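# Find the lighter check weight and set it on the red dish

## Task

Four check weights are present and exactly one weighs less than the rest; identify it (the balance pointer sits over white when its pans hold equal loads and leans toward whichever pan is lighter) and lay that one flat on the red dish while the remaining three stay off the dish. Nothing may end up inside or beneath any furniture. Apart from the weights and the dish, every object must finish resting directly on top of the same piece of furniture it is on at the start. The result only counts if it holds without a robot supporting it. At the end, open the grippers and pull the arms away.

## Robot and tools

Robots and cameras. There are three identical i2rt Big YAM arms named arm1, arm2 and arm3. Each has six revolute joints, a two-finger gripper and a wrist camera (arm1_cam_wrist, arm2_cam_wrist, arm3_cam_wrist). Two fixed cameras, room_a and room_b, watch from the room. With joints 1 and 6 at zero and the hand level and pointing forward, the wrist camera rides on top of the hand looking toward the fingertips. The hand can reach roughly 1.0 m out from the joint 1 axis. Joints move at different speeds, so the path between two postures may bulge outward.

Frame. Everything lives in one scene frame with its origin on the floor and +z upward. The hand point is halfway between the fingertips; the hand's z axis runs along the fingers and its y axis is the closing direction. Robot foot poses are real but never printed.

execute_actions. Arguments: actions, a list holding either one action object or nothing; and optional cameras. An action object has up to three keys, arm1, arm2, arm3, each containing a joints object. Inside joints, each named key is an absolute target (not an offset): joint1_rad -2.879 to 2.879 (base yaw, positive counter-clockwise seen from above, zero points the way the foot faces); joint2_rad 0 to 3.141 (shoulder, zero has the upper arm level pointing back, increasing lifts it up and then forward); joint3_rad 0 to 3.019 (elbow, zero is fully folded, increasing opens it); joint4_rad -1.692 to 1.57 (hand pitch, positive tilts fingers up); joint5_rad -1.57 to 1.57 (hand side swing, positive toward the arm's right); joint6_rad -2.094 to 2.094 (hand roll, positive is clockwise viewed from behind the hand); gripper_m 0 to 0.093 metres of fingertip gap. Angles are radians. Any subset of keys may be given; all motions start at once and may finish at different moments, and no action runs past 15 s. A joint or arm you omit may still be driving toward an earlier target. Unknown keys or out-of-range numbers cause the whole call to be rejected with nothing moving. cameras takes a list of camera names or "all"; omitted or null means all, an empty list means no images. An empty actions list simply reports state and pictures.

wait: seconds from 0 to 10; commands nothing new and returns the same report as an empty action. zoom_image: camera (one of the five names) and region [x0, y0, x1, y1] in pixels with (0,0) at the top-left, at most 504 by 504, applied to that camera's most recent full image. finished_scene: scene, the number of the current scene; it ends that scene for good and tells you whether the goal was met, so call it only once the result is stable.

Reading results. Each robot's state includes joint_positions, joint torques (in arm joint order, no gripper; they include offsets, scaling, friction and noise, and are nonzero even with no contact), and a pictures line listing camera order. Done tolerances are about ±0.045, 0.14, 0.09, 0.055, 0.03, 0.035 rad for joints 1 to 6 and ±0.003 m for the gripper. joint_status words: off_target (stopped short and may still push), contact_stop or time_out (target dropped, joint holds where it stopped, except a timed-out joint that keeps pressing toward its target or one clipped near its current spot), not_followed (a safety check blocked that arm's joint targets; the gripper part still runs, and the blocked targets may be retried on later actions). A line saying joint command not followed, usually with a cause: line, flags that block. on_its_own lists joints doing things this call did not order; its held at value is the target, not the position. To relieve a pushing joint, command its reported position. Very small target changes may not move a joint. MOTOR HOT appears from 85 °C; at 100 °C an OVER-TEMPERATURE FAULT drops the whole arm and its gripper, and unreached keys read limit_stop_at_motor_heat, in which case resend the targets. If a result reports a stop, further motion calls in that same reply are skipped.

Cautions. The arms never halt on contact; they keep forcing, which can crush, shove objects or overheat motors, and heat builds even while you are composing a reply, since the robots hold their last command meanwhile. Never let two arms press against each other: that ends the run, and a hard hit may too. The self and inter-arm check can react late and ignores fingers, gripper housings and wrist cameras. Do not drop, slam or knock objects, push anything off the work area or onto the floor, or let anything slip into or under furniture. Loose items may occasionally be nudged by outside disturbances, so recheck before finishing. Compare pans on the balance to find the light weight, place it flat on the red dish, keep other objects where they belong, then open the grippers and move all arms clear.

Each tool is called after "Request:" in YAML: its name, and indented under it one key for each argument.

## Session

Request:
execute_actions:
  actions: []

Scene clock: 0.00 s.
Joint torques (N m, as the arm reports them, + toward a larger angle): no reading
Motor temperatures (°C, as the motors report them): arm1=[20 24 23 21 20 21] | arm2=[23 24 22 23 20 24] | arm3=[23 23 25 22 23 22]
arm1.joint_positions: joint1_rad=+0.398 joint2_rad=+0.623 joint3_rad=+1.420 joint4_rad=-1.513 joint5_rad=-0.166 joint6_rad=-0.163 gripper_m=+0.094
arm1.joint_status: not commanded
arm1.hand: x=-0.8491 y=-0.2921 z=+1.3651 quat_wxyz=(-0.379, -0.374, -0.827, +0.179) (m; scene frame)
arm2.joint_positions: joint1_rad=-0.610 joint2_rad=+0.469 joint3_rad=+1.347 joint4_rad=-1.601 joint5_rad=-0.218 joint6_rad=+0.309 gripper_m=+0.094
arm2.joint_status: not commanded
arm2.hand: x=-0.1564 y=-0.1630 z=+1.4035 quat_wxyz=(-0.336, -0.826, -0.374, +0.254) (m; scene frame)
arm3.joint_positions: joint1_rad=-0.641 joint2_rad=+0.520 joint3_rad=+1.408 joint4_rad=-1.406 joint5_rad=+0.063 joint6_rad=+0.271 gripper_m=+0.095
arm3.joint_status: not commanded
arm3.hand: x=+1.1749 y=+0.3008 z=+1.3612 quat_wxyz=(-0.410, +0.336, -0.795, -0.296) (m; scene frame)
pictures: arm1_cam_wrist, arm2_cam_wrist, arm3_cam_wrist, room_a, room_b
Images, in order (width x height): arm1_cam_wrist 896x504, arm2_cam_wrist 896x504, arm3_cam_wrist 896x504, room_a 896x504, room_b 896x504.

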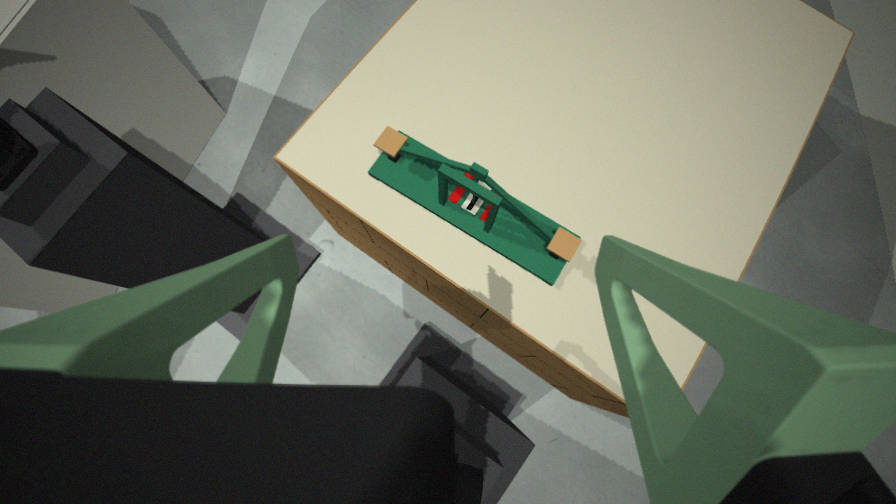

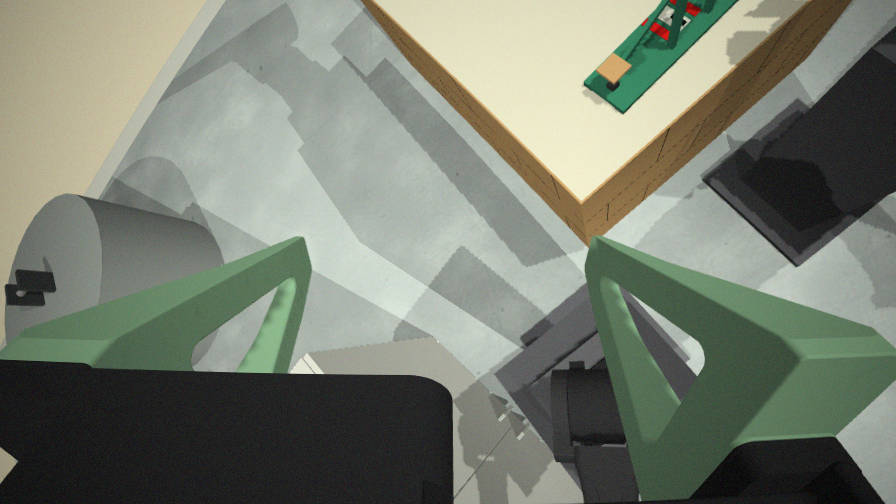

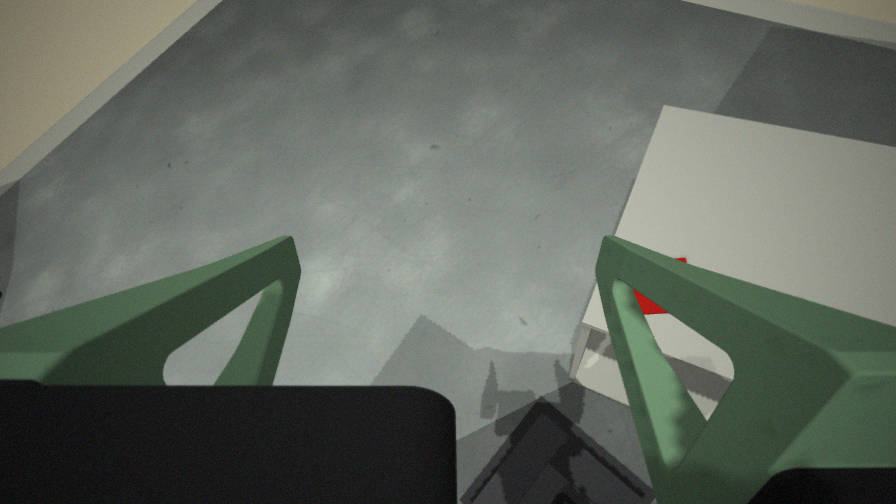

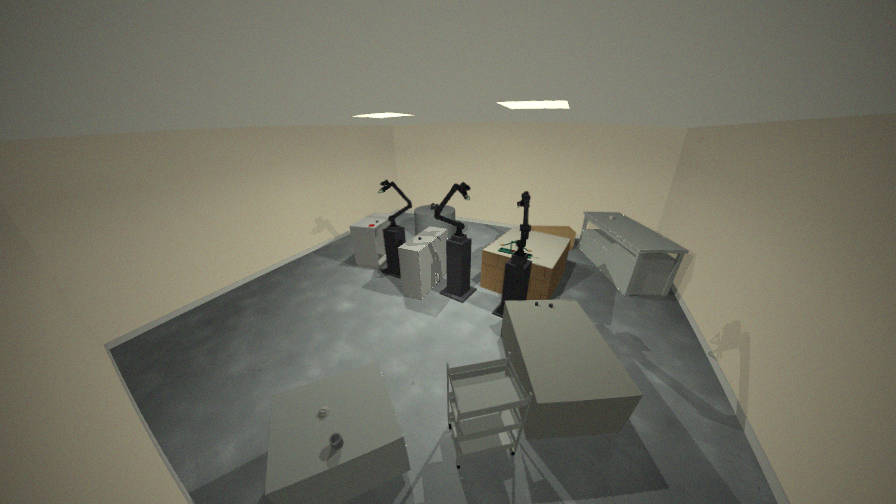

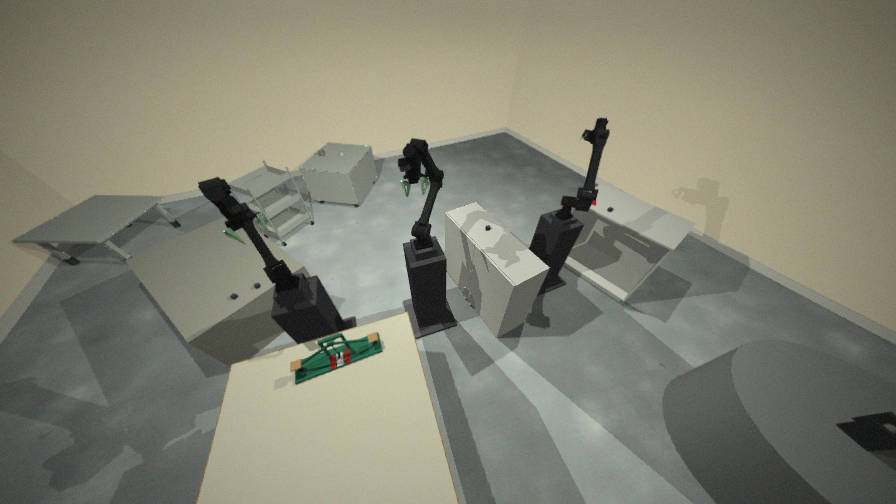

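Request:
zoom_image:
  camera: "room_b"
  region: [120, 180, 440, 420]

Request:
zoom_image:
  camera: "room_b"
  region: [420, 150, 720, 350]

Request:
zoom_image:
  camera: "room_a"
  region: [330, 170, 610, 340]

Region (120, 180, 440, 420) of room_b's 896x504 image, scaled by 1.575, with more detail than that image has; it fills the top 378 rows of this view, and the rest is white.

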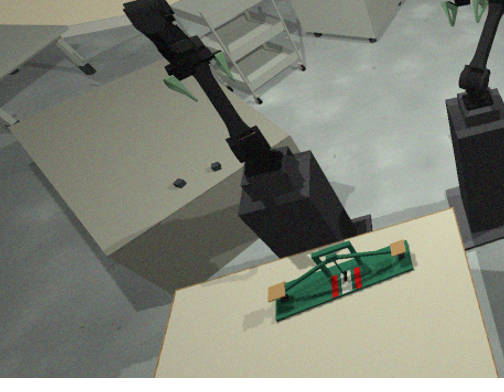

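Region (420, 150, 720, 350) of room_b's 896x504 image, scaled by 1.680, with more detail than that image has.

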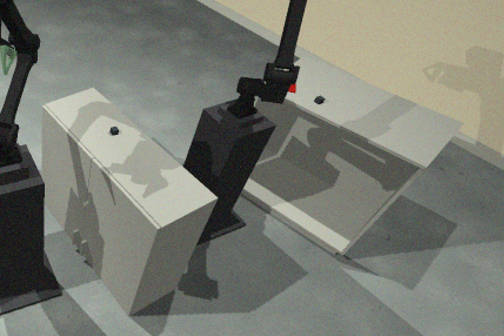

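Region (330, 170, 610, 340) of room_a's 896x504 image, scaled by 1.800, with more detail than that image has; it fills the top 306 rows of this view, and the rest is white.

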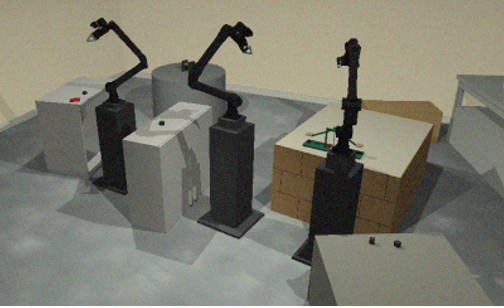

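Request:
execute_actions:
  actions:
    - {"arm1":{"joints":{"joint1_rad":-2.22,"joint2_rad":2.39,"joint3_rad":1.91,"joint4_rad":-0.71,"joint5_rad":0.0,"joint6_rad":0.0,"gripper_m":0.093}},"arm2":{"joints":{"joint1_rad":1.79,"joint2_rad":1.885,"joint3_rad":1.46,"joint4_rad":-0.84,"joint5_rad":0.0,"joint6_rad":0.0,"gripper_m":0.093}},"arm3":{"joints":{"joint1_rad":-1.66,"joint2_rad":1.79,"joint3_rad":1.31,"joint4_rad":-0.78,"joint5_rad":0.0,"joint6_rad":0.0,"gripper_m":0.093}}}

Scene clock: 15.73 s.
Joint torques (N m, as the arm reports them, + toward a larger angle): arm1=[  0.33 -21.3    7.94   1.01  -0.09   0.12] | arm2=[ -0.39 -21.48  10.49   1.18  -0.03  -0.01] | arm3=[  1.26 -12.01   8.65   1.86   0.01  -0.13]
Motor temperatures (°C, as the motors report them): arm1=[20 24 25 21 20 21] | arm2=[23 25 23 23 20 24] | arm3=[23 23 26 22 23 22]
arm1.joint_positions: joint1_rad=-2.219 joint2_rad=+2.415 joint3_rad=+1.894 joint4_rad=-0.712 joint5_rad=+0.003 joint6_rad=-0.006 gripper_m=+0.093
arm1.joint_status: all done
arm1.hand: x=-1.6138 y=+0.2860 z=+0.7565 quat_wxyz=(+0.050, -0.948, +0.271, +0.162) (m; scene frame)
arm2.joint_positions: joint1_rad=+1.796 joint2_rad=+1.906 joint3_rad=+1.449 joint4_rad=-0.847 joint5_rad=-0.001 joint6_rad=+0.005 gripper_m=+0.093
arm2.joint_status: all done
arm2.hand: x=+0.4660 y=+0.1737 z=+0.9674 quat_wxyz=(-0.131, +0.158, -0.978, -0.022) (m; scene frame)
arm3.joint_positions: joint1_rad=-1.666 joint2_rad=+1.772 joint3_rad=+1.299 joint4_rad=-0.799 joint5_rad=-0.001 joint6_rad=+0.011 gripper_m=+0.093
arm3.joint_status: all done
arm3.hand: x=+1.6627 y=+0.1897 z=+0.8930 quat_wxyz=(-0.154, +0.033, -0.987, -0.008) (m; scene frame)
pictures: arm1_cam_wrist, arm2_cam_wrist, arm3_cam_wrist, room_a, room_b
Images, in order (width x height): arm1_cam_wrist 896x504, arm2_cam_wrist 896x504, arm3_cam_wrist 896x504, room_a 896x504, room_b 896x504.

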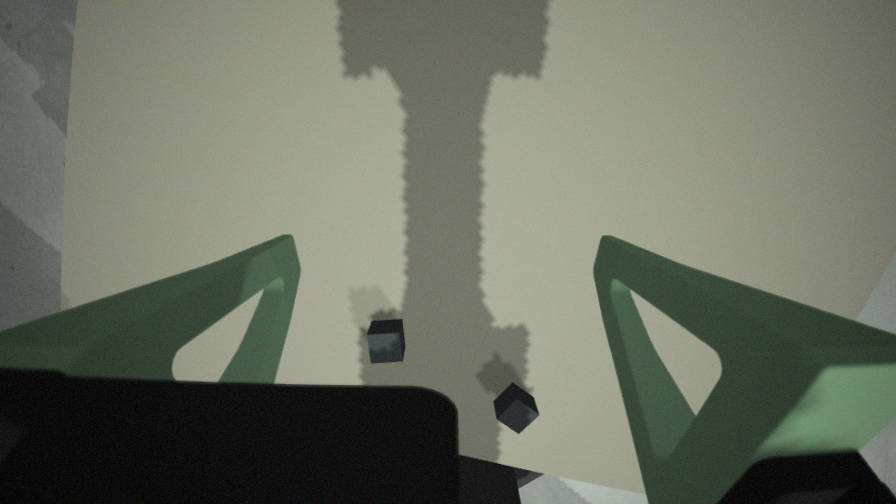

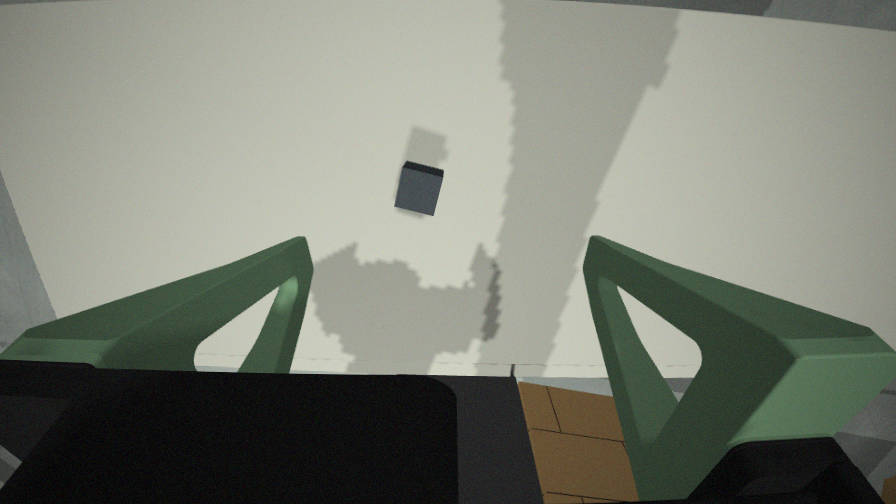

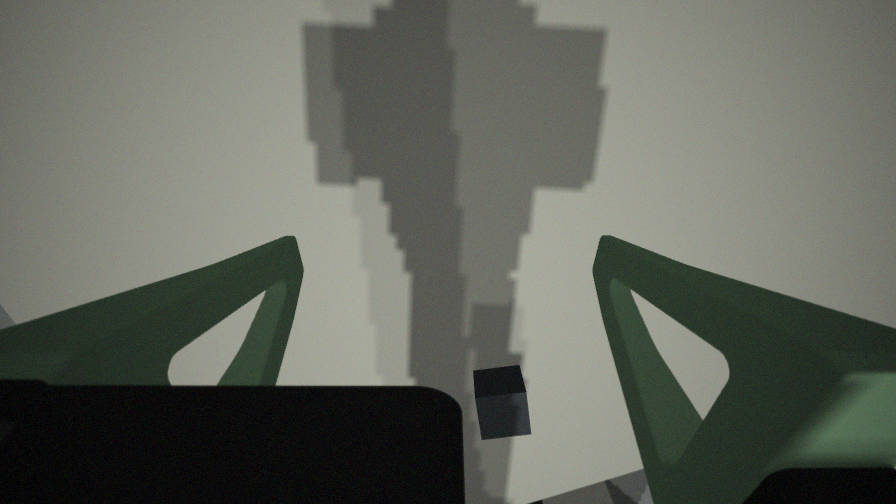

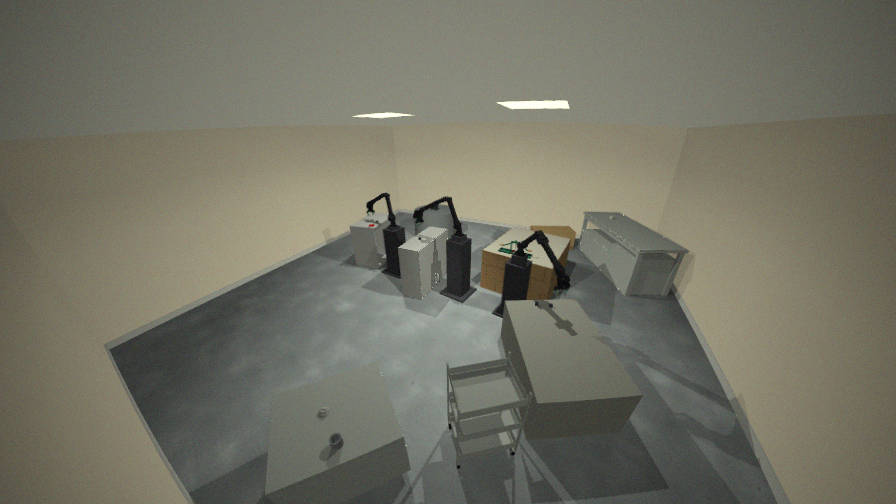

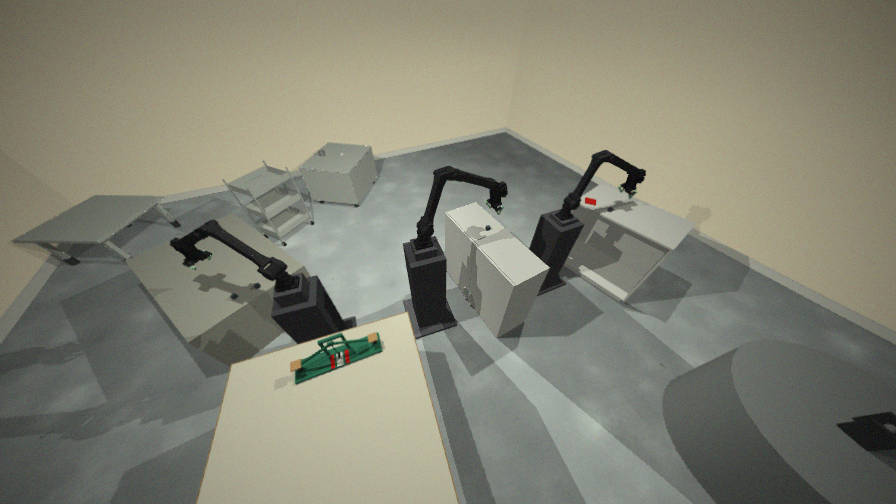

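All cubes are in view. Zooming for accurate measurement.

Request:
zoom_image:
  camera: "arm1_cam_wrist"
  region: [350, 300, 430, 380]

Request:
zoom_image:
  camera: "arm1_cam_wrist"
  region: [476, 368, 556, 448]

Request:
zoom_image:
  camera: "arm2_cam_wrist"
  region: [380, 148, 460, 228]

Request:
zoom_image:
  camera: "arm3_cam_wrist"
  region: [452, 352, 552, 452]

Region (350, 300, 430, 380) of arm1_cam_wrist's 896x504 image, scaled by 6.300, with more detail than that image has.

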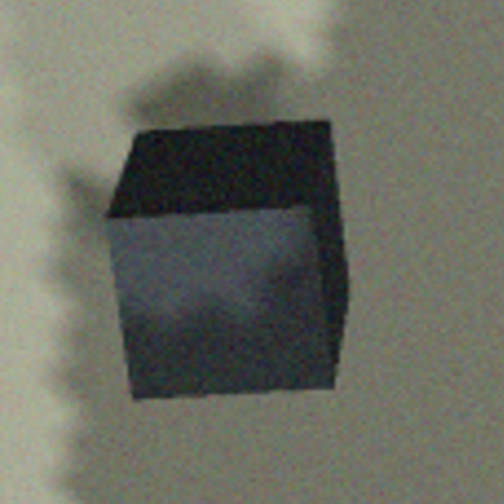

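Region (476, 368, 556, 448) of arm1_cam_wrist's 896x504 image, scaled by 6.300, with more detail than that image has.

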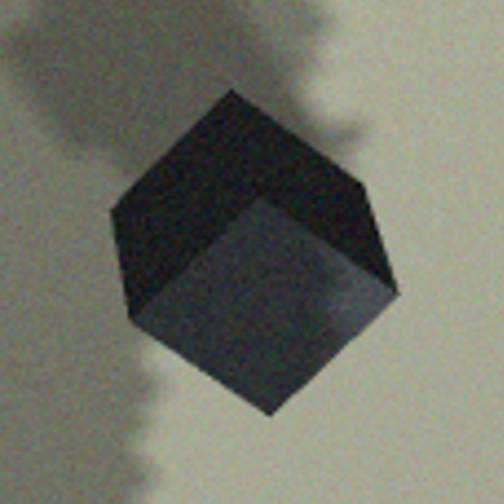

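Region (380, 148, 460, 228) of arm2_cam_wrist's 896x504 image, scaled by 6.300, with more detail than that image has.

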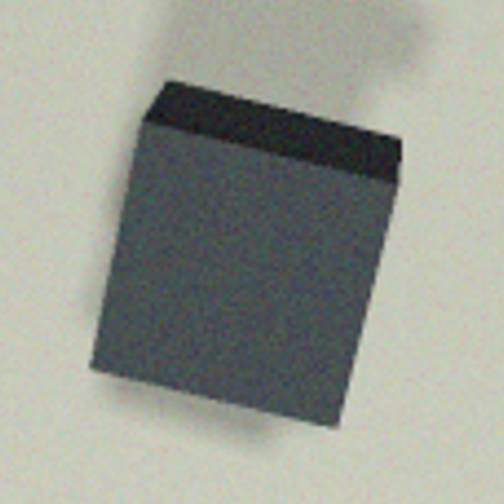

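Region (452, 352, 552, 452) of arm3_cam_wrist's 896x504 image, scaled by 5.040, with more detail than that image has.

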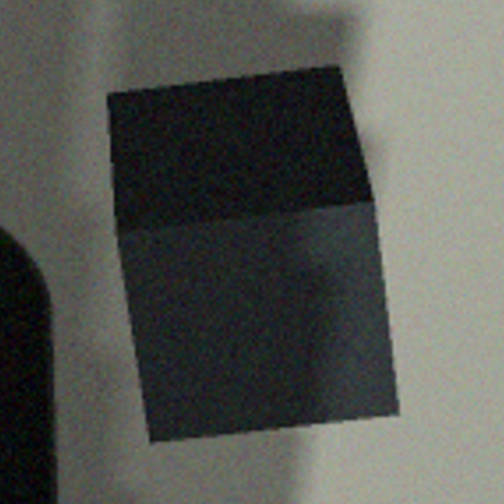

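Request:
execute_actions:
  actions:
    - {"arm1":{"joints":{"joint1_rad":-2.118,"joint2_rad":2.648,"joint3_rad":1.727,"joint4_rad":-0.575,"joint6_rad":0.04}},"arm2":{"joints":{"joint1_rad":1.836,"joint2_rad":2.21,"joint3_rad":1.56,"joint4_rad":-0.84,"joint6_rad":0.295}},"arm3":{"joints":{"joint1_rad":-1.742,"joint3_rad":1.09,"joint4_rad":-0.845,"joint6_rad":-0.21}}}
  cameras: ["arm1_cam_wrist","arm2_cam_wrist","arm3_cam_wrist"]

Scene clock: 21.97 s.
Joint torques (N m, as the arm reports them, + toward a larger angle): arm1=[  0.74 -18.88   6.06   0.62   0.07   0.11] | arm2=[  0.04 -22.76  10.23   0.69   0.     0.07] | arm3=[  1.38 -10.48   7.43   0.1   -0.03  -0.14]
Motor temperatures (°C, as the motors report them): arm1=[20 25 25 21 20 21] | arm2=[23 25 23 23 20 24] | arm3=[23 24 27 22 23 22]
arm1.joint_positions: joint1_rad=-2.123 joint2_rad=+2.665 joint3_rad=+1.704 joint4_rad=-0.581 joint5_rad=-0.002 joint6_rad=+0.035 gripper_m=+0.093
arm1.joint_status: all done
arm1.hand: x=-1.5185 y=+0.1560 z=+0.5315 quat_wxyz=(+0.004, -0.969, +0.248, +0.015) (m; scene frame)
arm2.joint_positions: joint1_rad=+1.838 joint2_rad=+2.224 joint3_rad=+1.533 joint4_rad=-0.844 joint5_rad=-0.001 joint6_rad=+0.288 gripper_m=+0.093
arm2.joint_status: all done
arm2.hand: x=+0.4485 y=+0.1952 z=+0.8078 quat_wxyz=(-0.017, +0.040, -0.999, -0.006) (m; scene frame)
arm3.joint_positions: joint1_rad=-1.749 joint2_rad=+1.772 joint3_rad=+1.079 joint4_rad=-0.834 joint5_rad=-0.001 joint6_rad=-0.199 gripper_m=+0.093
arm3.joint_status: all done
arm3.hand: x=+1.5574 y=+0.1423 z=+0.8111 quat_wxyz=(-0.027, +0.097, -0.995, +0.002) (m; scene frame)
pictures: arm1_cam_wrist, arm2_cam_wrist, arm3_cam_wrist
Images, in order (width x height): arm1_cam_wrist 896x504, arm2_cam_wrist 896x504, arm3_cam_wrist 896x504.

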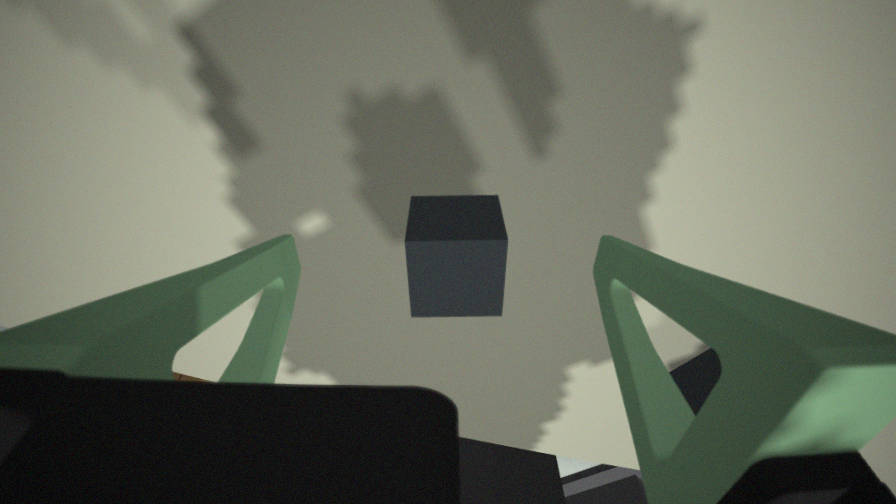

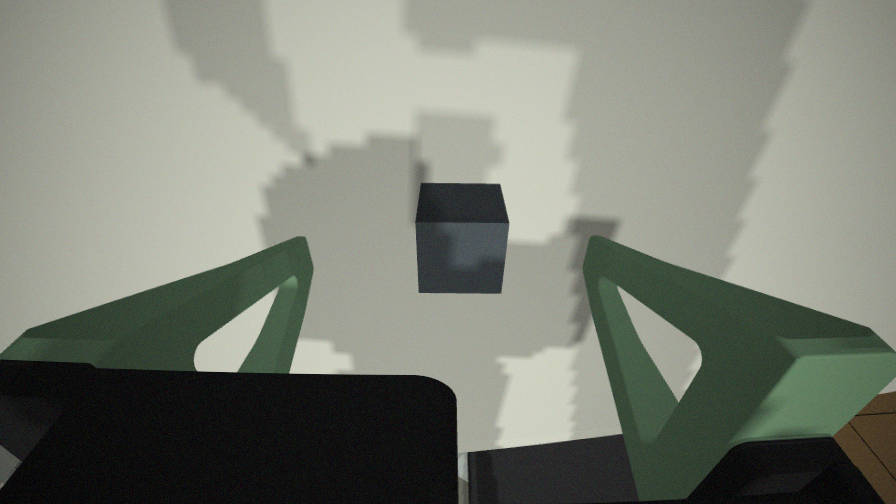

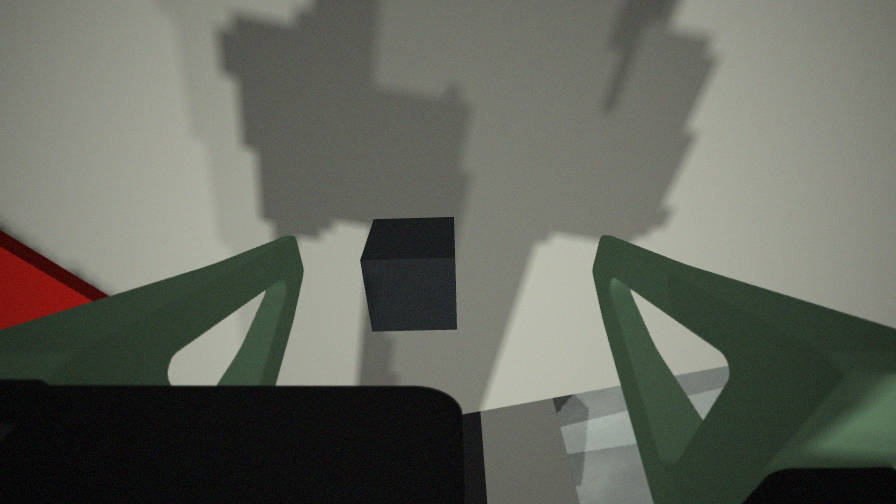

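Request:
execute_actions:
  actions:
    - {"arm1":{"joints":{"joint2_rad":2.703,"gripper_m":0.05}},"arm2":{"joints":{"joint2_rad":2.258,"gripper_m":0.055}},"arm3":{"joints":{"joint1_rad":-1.72,"joint2_rad":1.835,"joint3_rad":1.04}}}
  cameras: ["arm1_cam_wrist","arm2_cam_wrist","arm3_cam_wrist"]

Scene clock: 25.40 s.
Joint torques (N m, as the arm reports them, + toward a larger angle): arm1=[  0.66 -17.47   5.8    0.56   0.07   0.11] | arm2=[ -0.24 -22.11   9.93   0.64   0.01   0.1 ] | arm3=[ 1.06 -9.81  6.15 -0.06 -0.08 -0.12]
Motor temperatures (°C, as the motors report them): arm1=[20 25 25 21 20 21] | arm2=[23 25 23 23 20 24] | arm3=[23 24 27 22 23 22]
arm1.joint_positions: joint1_rad=-2.123 joint2_rad=+2.700 joint3_rad=+1.704 joint4_rad=-0.581 joint5_rad=-0.002 joint6_rad=+0.035 gripper_m=+0.050
arm1.joint_status: all done
arm1.hand: x=-1.5042 y=+0.1489 z=+0.5109 quat_wxyz=(+0.000, -0.969, +0.248, -0.002) (m; scene frame)
arm2.joint_positions: joint1_rad=+1.838 joint2_rad=+2.261 joint3_rad=+1.533 joint4_rad=-0.844 joint5_rad=-0.001 joint6_rad=+0.288 gripper_m=+0.055
arm2.joint_status: all done
arm2.hand: x=+0.4401 y=+0.1920 z=+0.7863 quat_wxyz=(+0.001, +0.039, -0.999, +0.000) (m; scene frame)
arm3.joint_positions: joint1_rad=-1.724 joint2_rad=+1.808 joint3_rad=+1.037 joint4_rad=-0.835 joint5_rad=+0.000 joint6_rad=-0.200 gripper_m=+0.093
arm3.joint_status: all done
arm3.hand: x=+1.5317 y=+0.1537 z=+0.7836 quat_wxyz=(+0.012, +0.110, -0.994, -0.001) (m; scene frame)
pictures: arm1_cam_wrist, arm2_cam_wrist, arm3_cam_wrist
Images, in order (width x height): arm1_cam_wrist 896x504, arm2_cam_wrist 896x504, arm3_cam_wrist 896x504.

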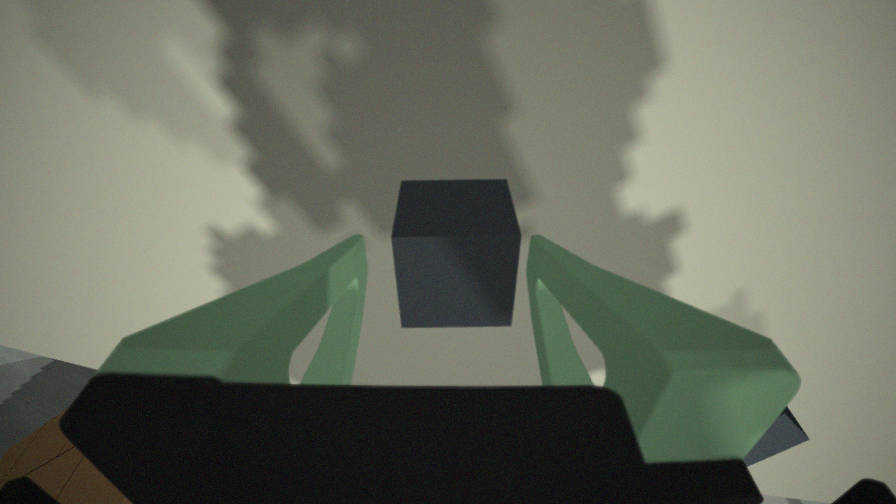

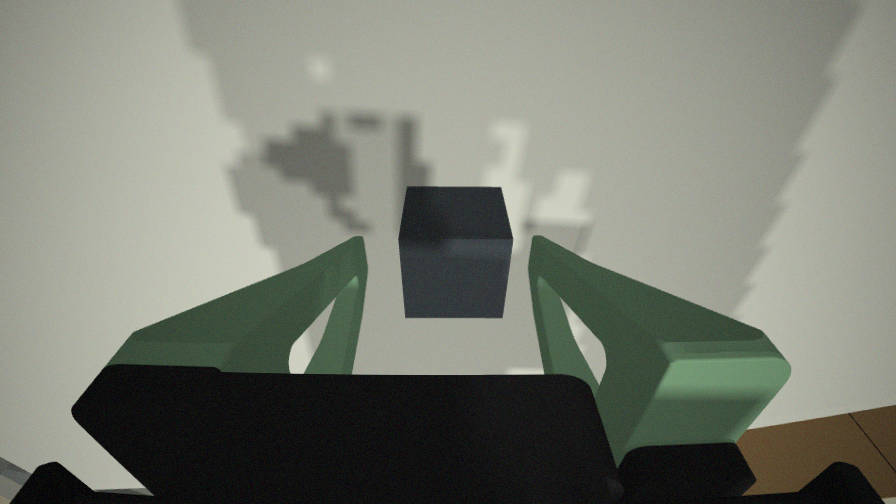

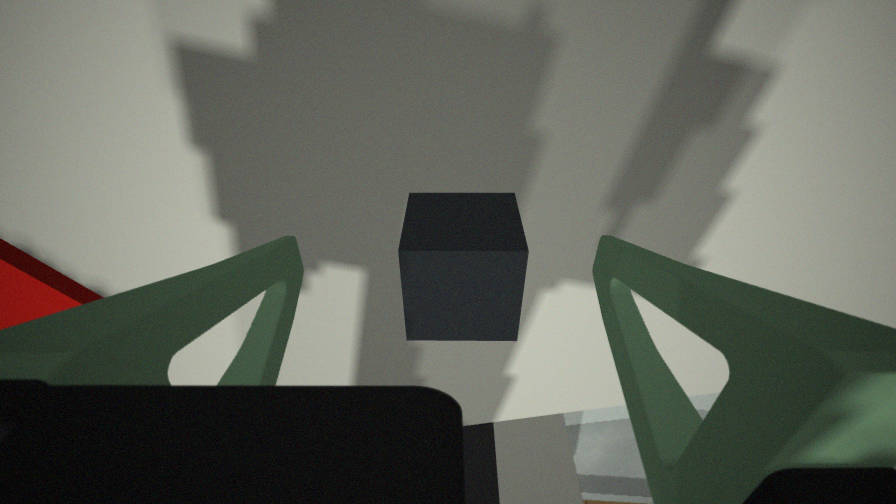

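Request:
execute_actions:
  actions:
    - {"arm1":{"joints":{"gripper_m":0.02}},"arm2":{"joints":{"gripper_m":0.02}},"arm3":{"joints":{"gripper_m":0.02}}}
  cameras: ["arm1_cam_wrist","arm2_cam_wrist","arm3_cam_wrist"]

Scene clock: 26.57 s.
Joint torques (N m, as the arm reports them, + toward a larger angle): arm1=[  0.66 -17.39   5.8    0.55   0.04   0.11] | arm2=[ -0.14 -22.18   9.95   0.65  -0.02   0.09] | arm3=[ 0.93 -9.65  6.19 -0.06 -0.11 -0.11]
Motor temperatures (°C, as the motors report them): arm1=[20 26 25 21 20 21] | arm2=[23 25 23 23 20 24] | arm3=[23 24 27 22 23 22]
arm1.joint_positions: joint1_rad=-2.123 joint2_rad=+2.700 joint3_rad=+1.704 joint4_rad=-0.581 joint5_rad=-0.001 joint6_rad=+0.035 gripper_m=+0.029
arm1.joint_status: gripper_m off_target (ended at +0.029, target +0.020)
arm1.hand: x=-1.5042 y=+0.1490 z=+0.5109 quat_wxyz=(+0.001, -0.969, +0.248, -0.002) (m; scene frame)
arm2.joint_positions: joint1_rad=+1.838 joint2_rad=+2.261 joint3_rad=+1.533 joint4_rad=-0.844 joint5_rad=+0.000 joint6_rad=+0.289 gripper_m=+0.029
arm2.joint_status: gripper_m off_target (ended at +0.029, target +0.020)
arm2.hand: x=+0.4402 y=+0.1919 z=+0.7863 quat_wxyz=(+0.001, +0.039, -0.999, +0.000) (m; scene frame)
arm3.joint_positions: joint1_rad=-1.723 joint2_rad=+1.808 joint3_rad=+1.037 joint4_rad=-0.835 joint5_rad=+0.001 joint6_rad=-0.201 gripper_m=+0.030
arm3.joint_status: gripper_m off_target (ended at +0.030, target +0.020)
arm3.hand: x=+1.5317 y=+0.1538 z=+0.7836 quat_wxyz=(+0.012, +0.111, -0.994, -0.001) (m; scene frame)
pictures: arm1_cam_wrist, arm2_cam_wrist, arm3_cam_wrist
Images, in order (width x height): arm1_cam_wrist 896x504, arm2_cam_wrist 896x504, arm3_cam_wrist 896x504.

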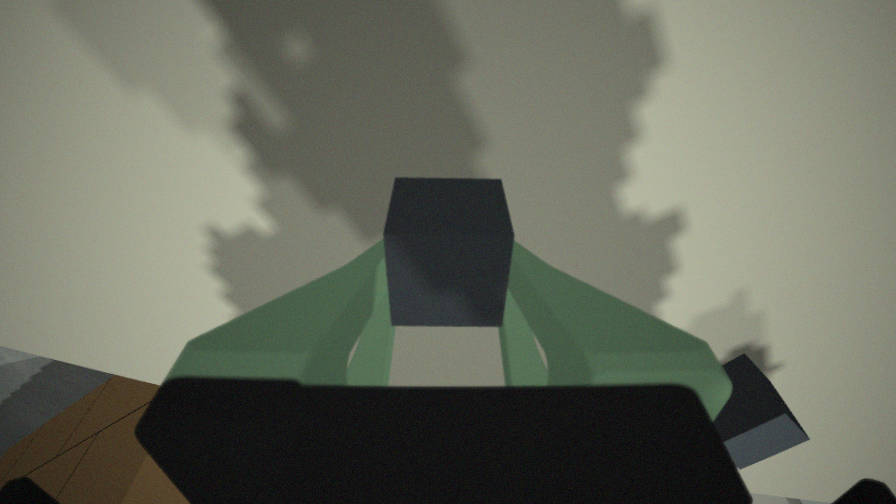

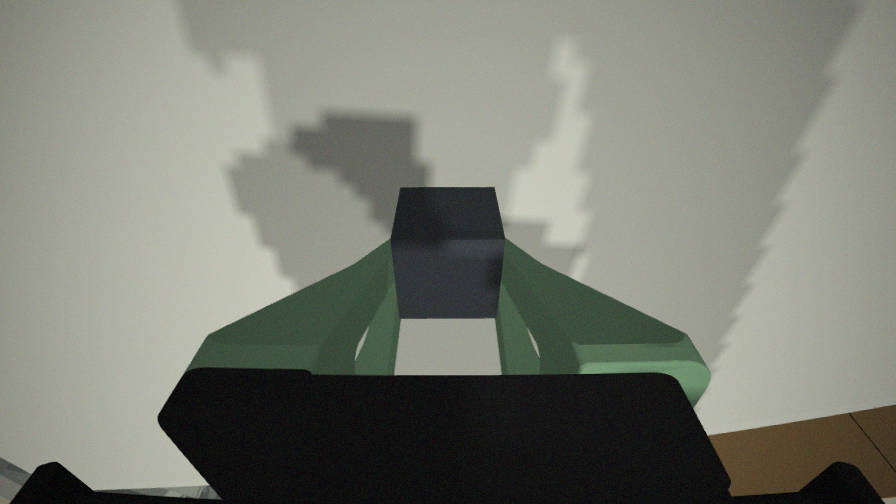

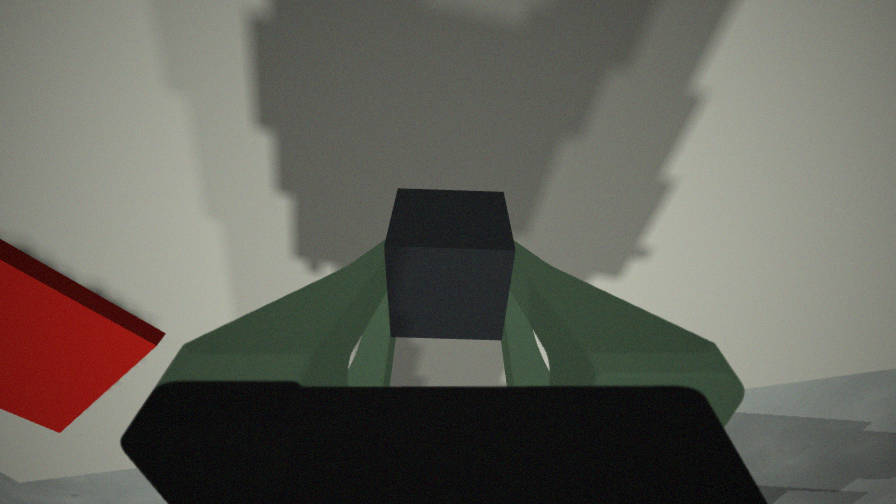

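Request:
execute_actions:
  actions:
    - {"arm1":{"joints":{"joint1_rad":0.084,"joint2_rad":1.90,"joint3_rad":1.085,"joint6_rad":1.58}},"arm2":{"joints":{"joint1_rad":-0.743,"joint2_rad":2.24,"joint3_rad":1.725,"joint4_rad":-0.815,"joint6_rad":0.78}},"arm3":{"joints":{"joint2_rad":1.60}}}

Scene clock: 33.20 s.
Joint torques (N m, as the arm reports them, + toward a larger angle): arm1=[ -0.33 -12.35   5.44   0.42   0.11   0.14] | arm2=[ -0.46 -25.62  10.54   0.72  -0.04   0.07] | arm3=[ 0.89 -9.    8.48  0.38 -0.1  -0.11]
Motor temperatures (°C, as the motors report them): arm1=[20 26 25 21 20 21] | arm2=[23 26 23 23 20 24] | arm3=[23 24 27 22 23 22]
arm1.joint_positions: joint1_rad=+0.091 joint2_rad=+1.902 joint3_rad=+1.086 joint4_rad=-0.571 joint5_rad=-0.001 joint6_rad=+1.571 gripper_m=+0.029
arm1.joint_status: all done
arm1.hand: x=-0.8782 y=-0.6298 z=+0.7905 quat_wxyz=(-0.090, -0.992, -0.088, -0.009) (m; scene frame)
arm2.joint_positions: joint1_rad=-0.736 joint2_rad=+2.260 joint3_rad=+1.707 joint4_rad=-0.811 joint5_rad=+0.002 joint6_rad=+0.774 gripper_m=+0.029
arm2.joint_status: all done
arm2.hand: x=-0.5310 y=-0.5781 z=+0.8456 quat_wxyz=(-0.077, -0.991, -0.079, +0.069) (m; scene frame)
arm3.joint_positions: joint1_rad=-1.723 joint2_rad=+1.589 joint3_rad=+1.024 joint4_rad=-0.835 joint5_rad=+0.001 joint6_rad=-0.201 gripper_m=+0.030
arm3.joint_status: all done
arm3.hand: x=+1.5495 y=+0.1541 z=+0.8740 quat_wxyz=(-0.091, +0.110, -0.990, +0.008) (m; scene frame)
pictures: arm1_cam_wrist, arm2_cam_wrist, arm3_cam_wrist, room_a, room_b
Images, in order (width x height): arm1_cam_wrist 896x504, arm2_cam_wrist 896x504, arm3_cam_wrist 896x504, room_a 896x504, room_b 896x504.

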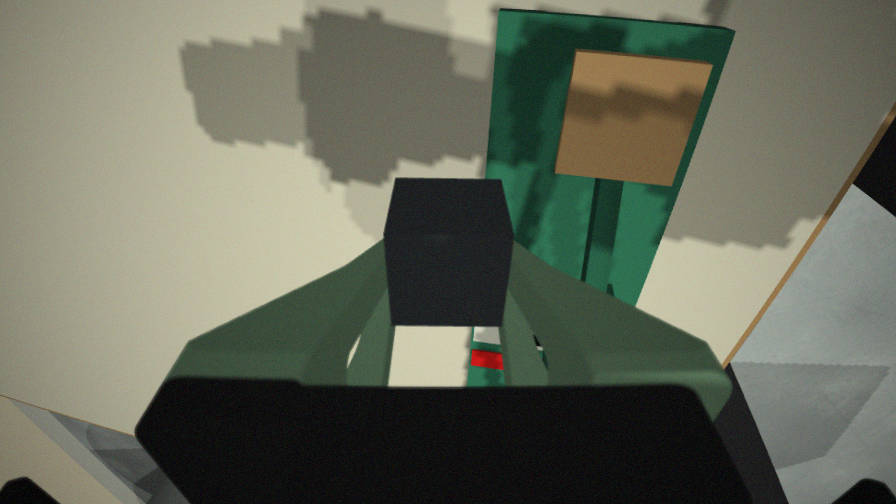

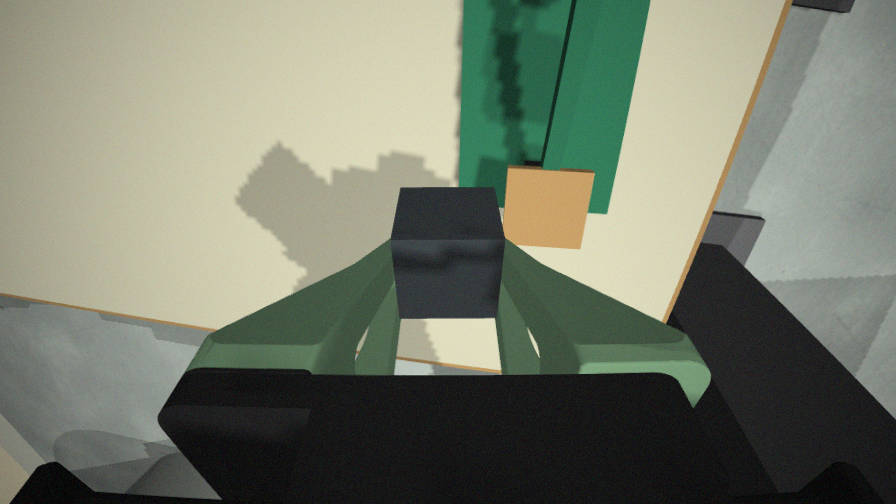

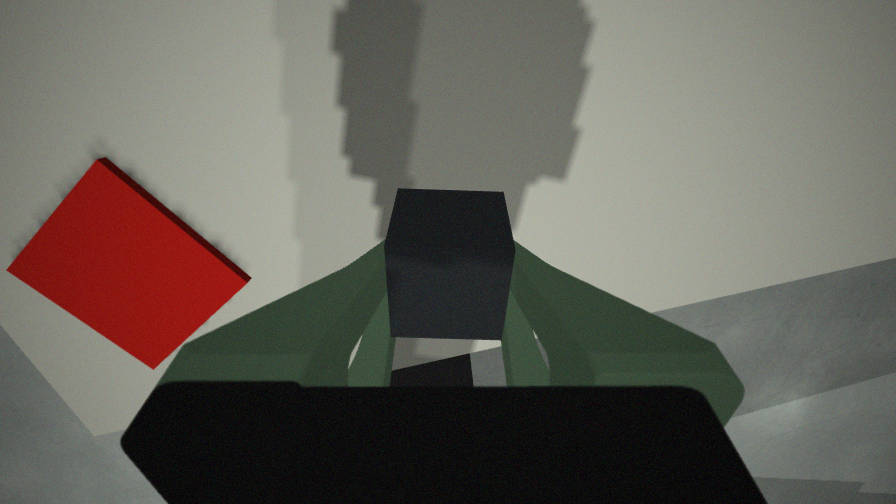

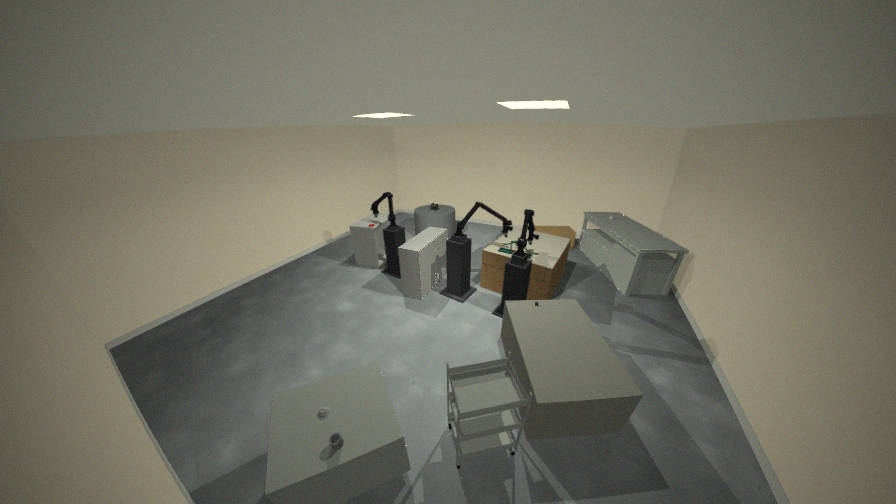

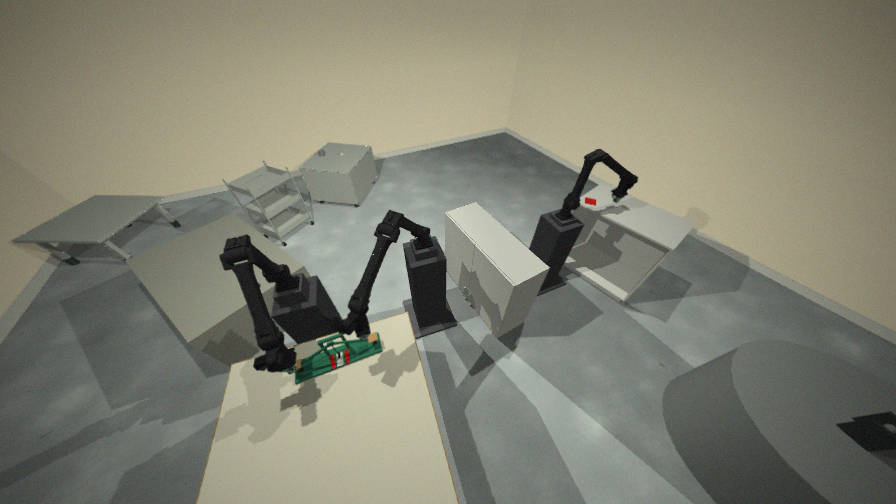

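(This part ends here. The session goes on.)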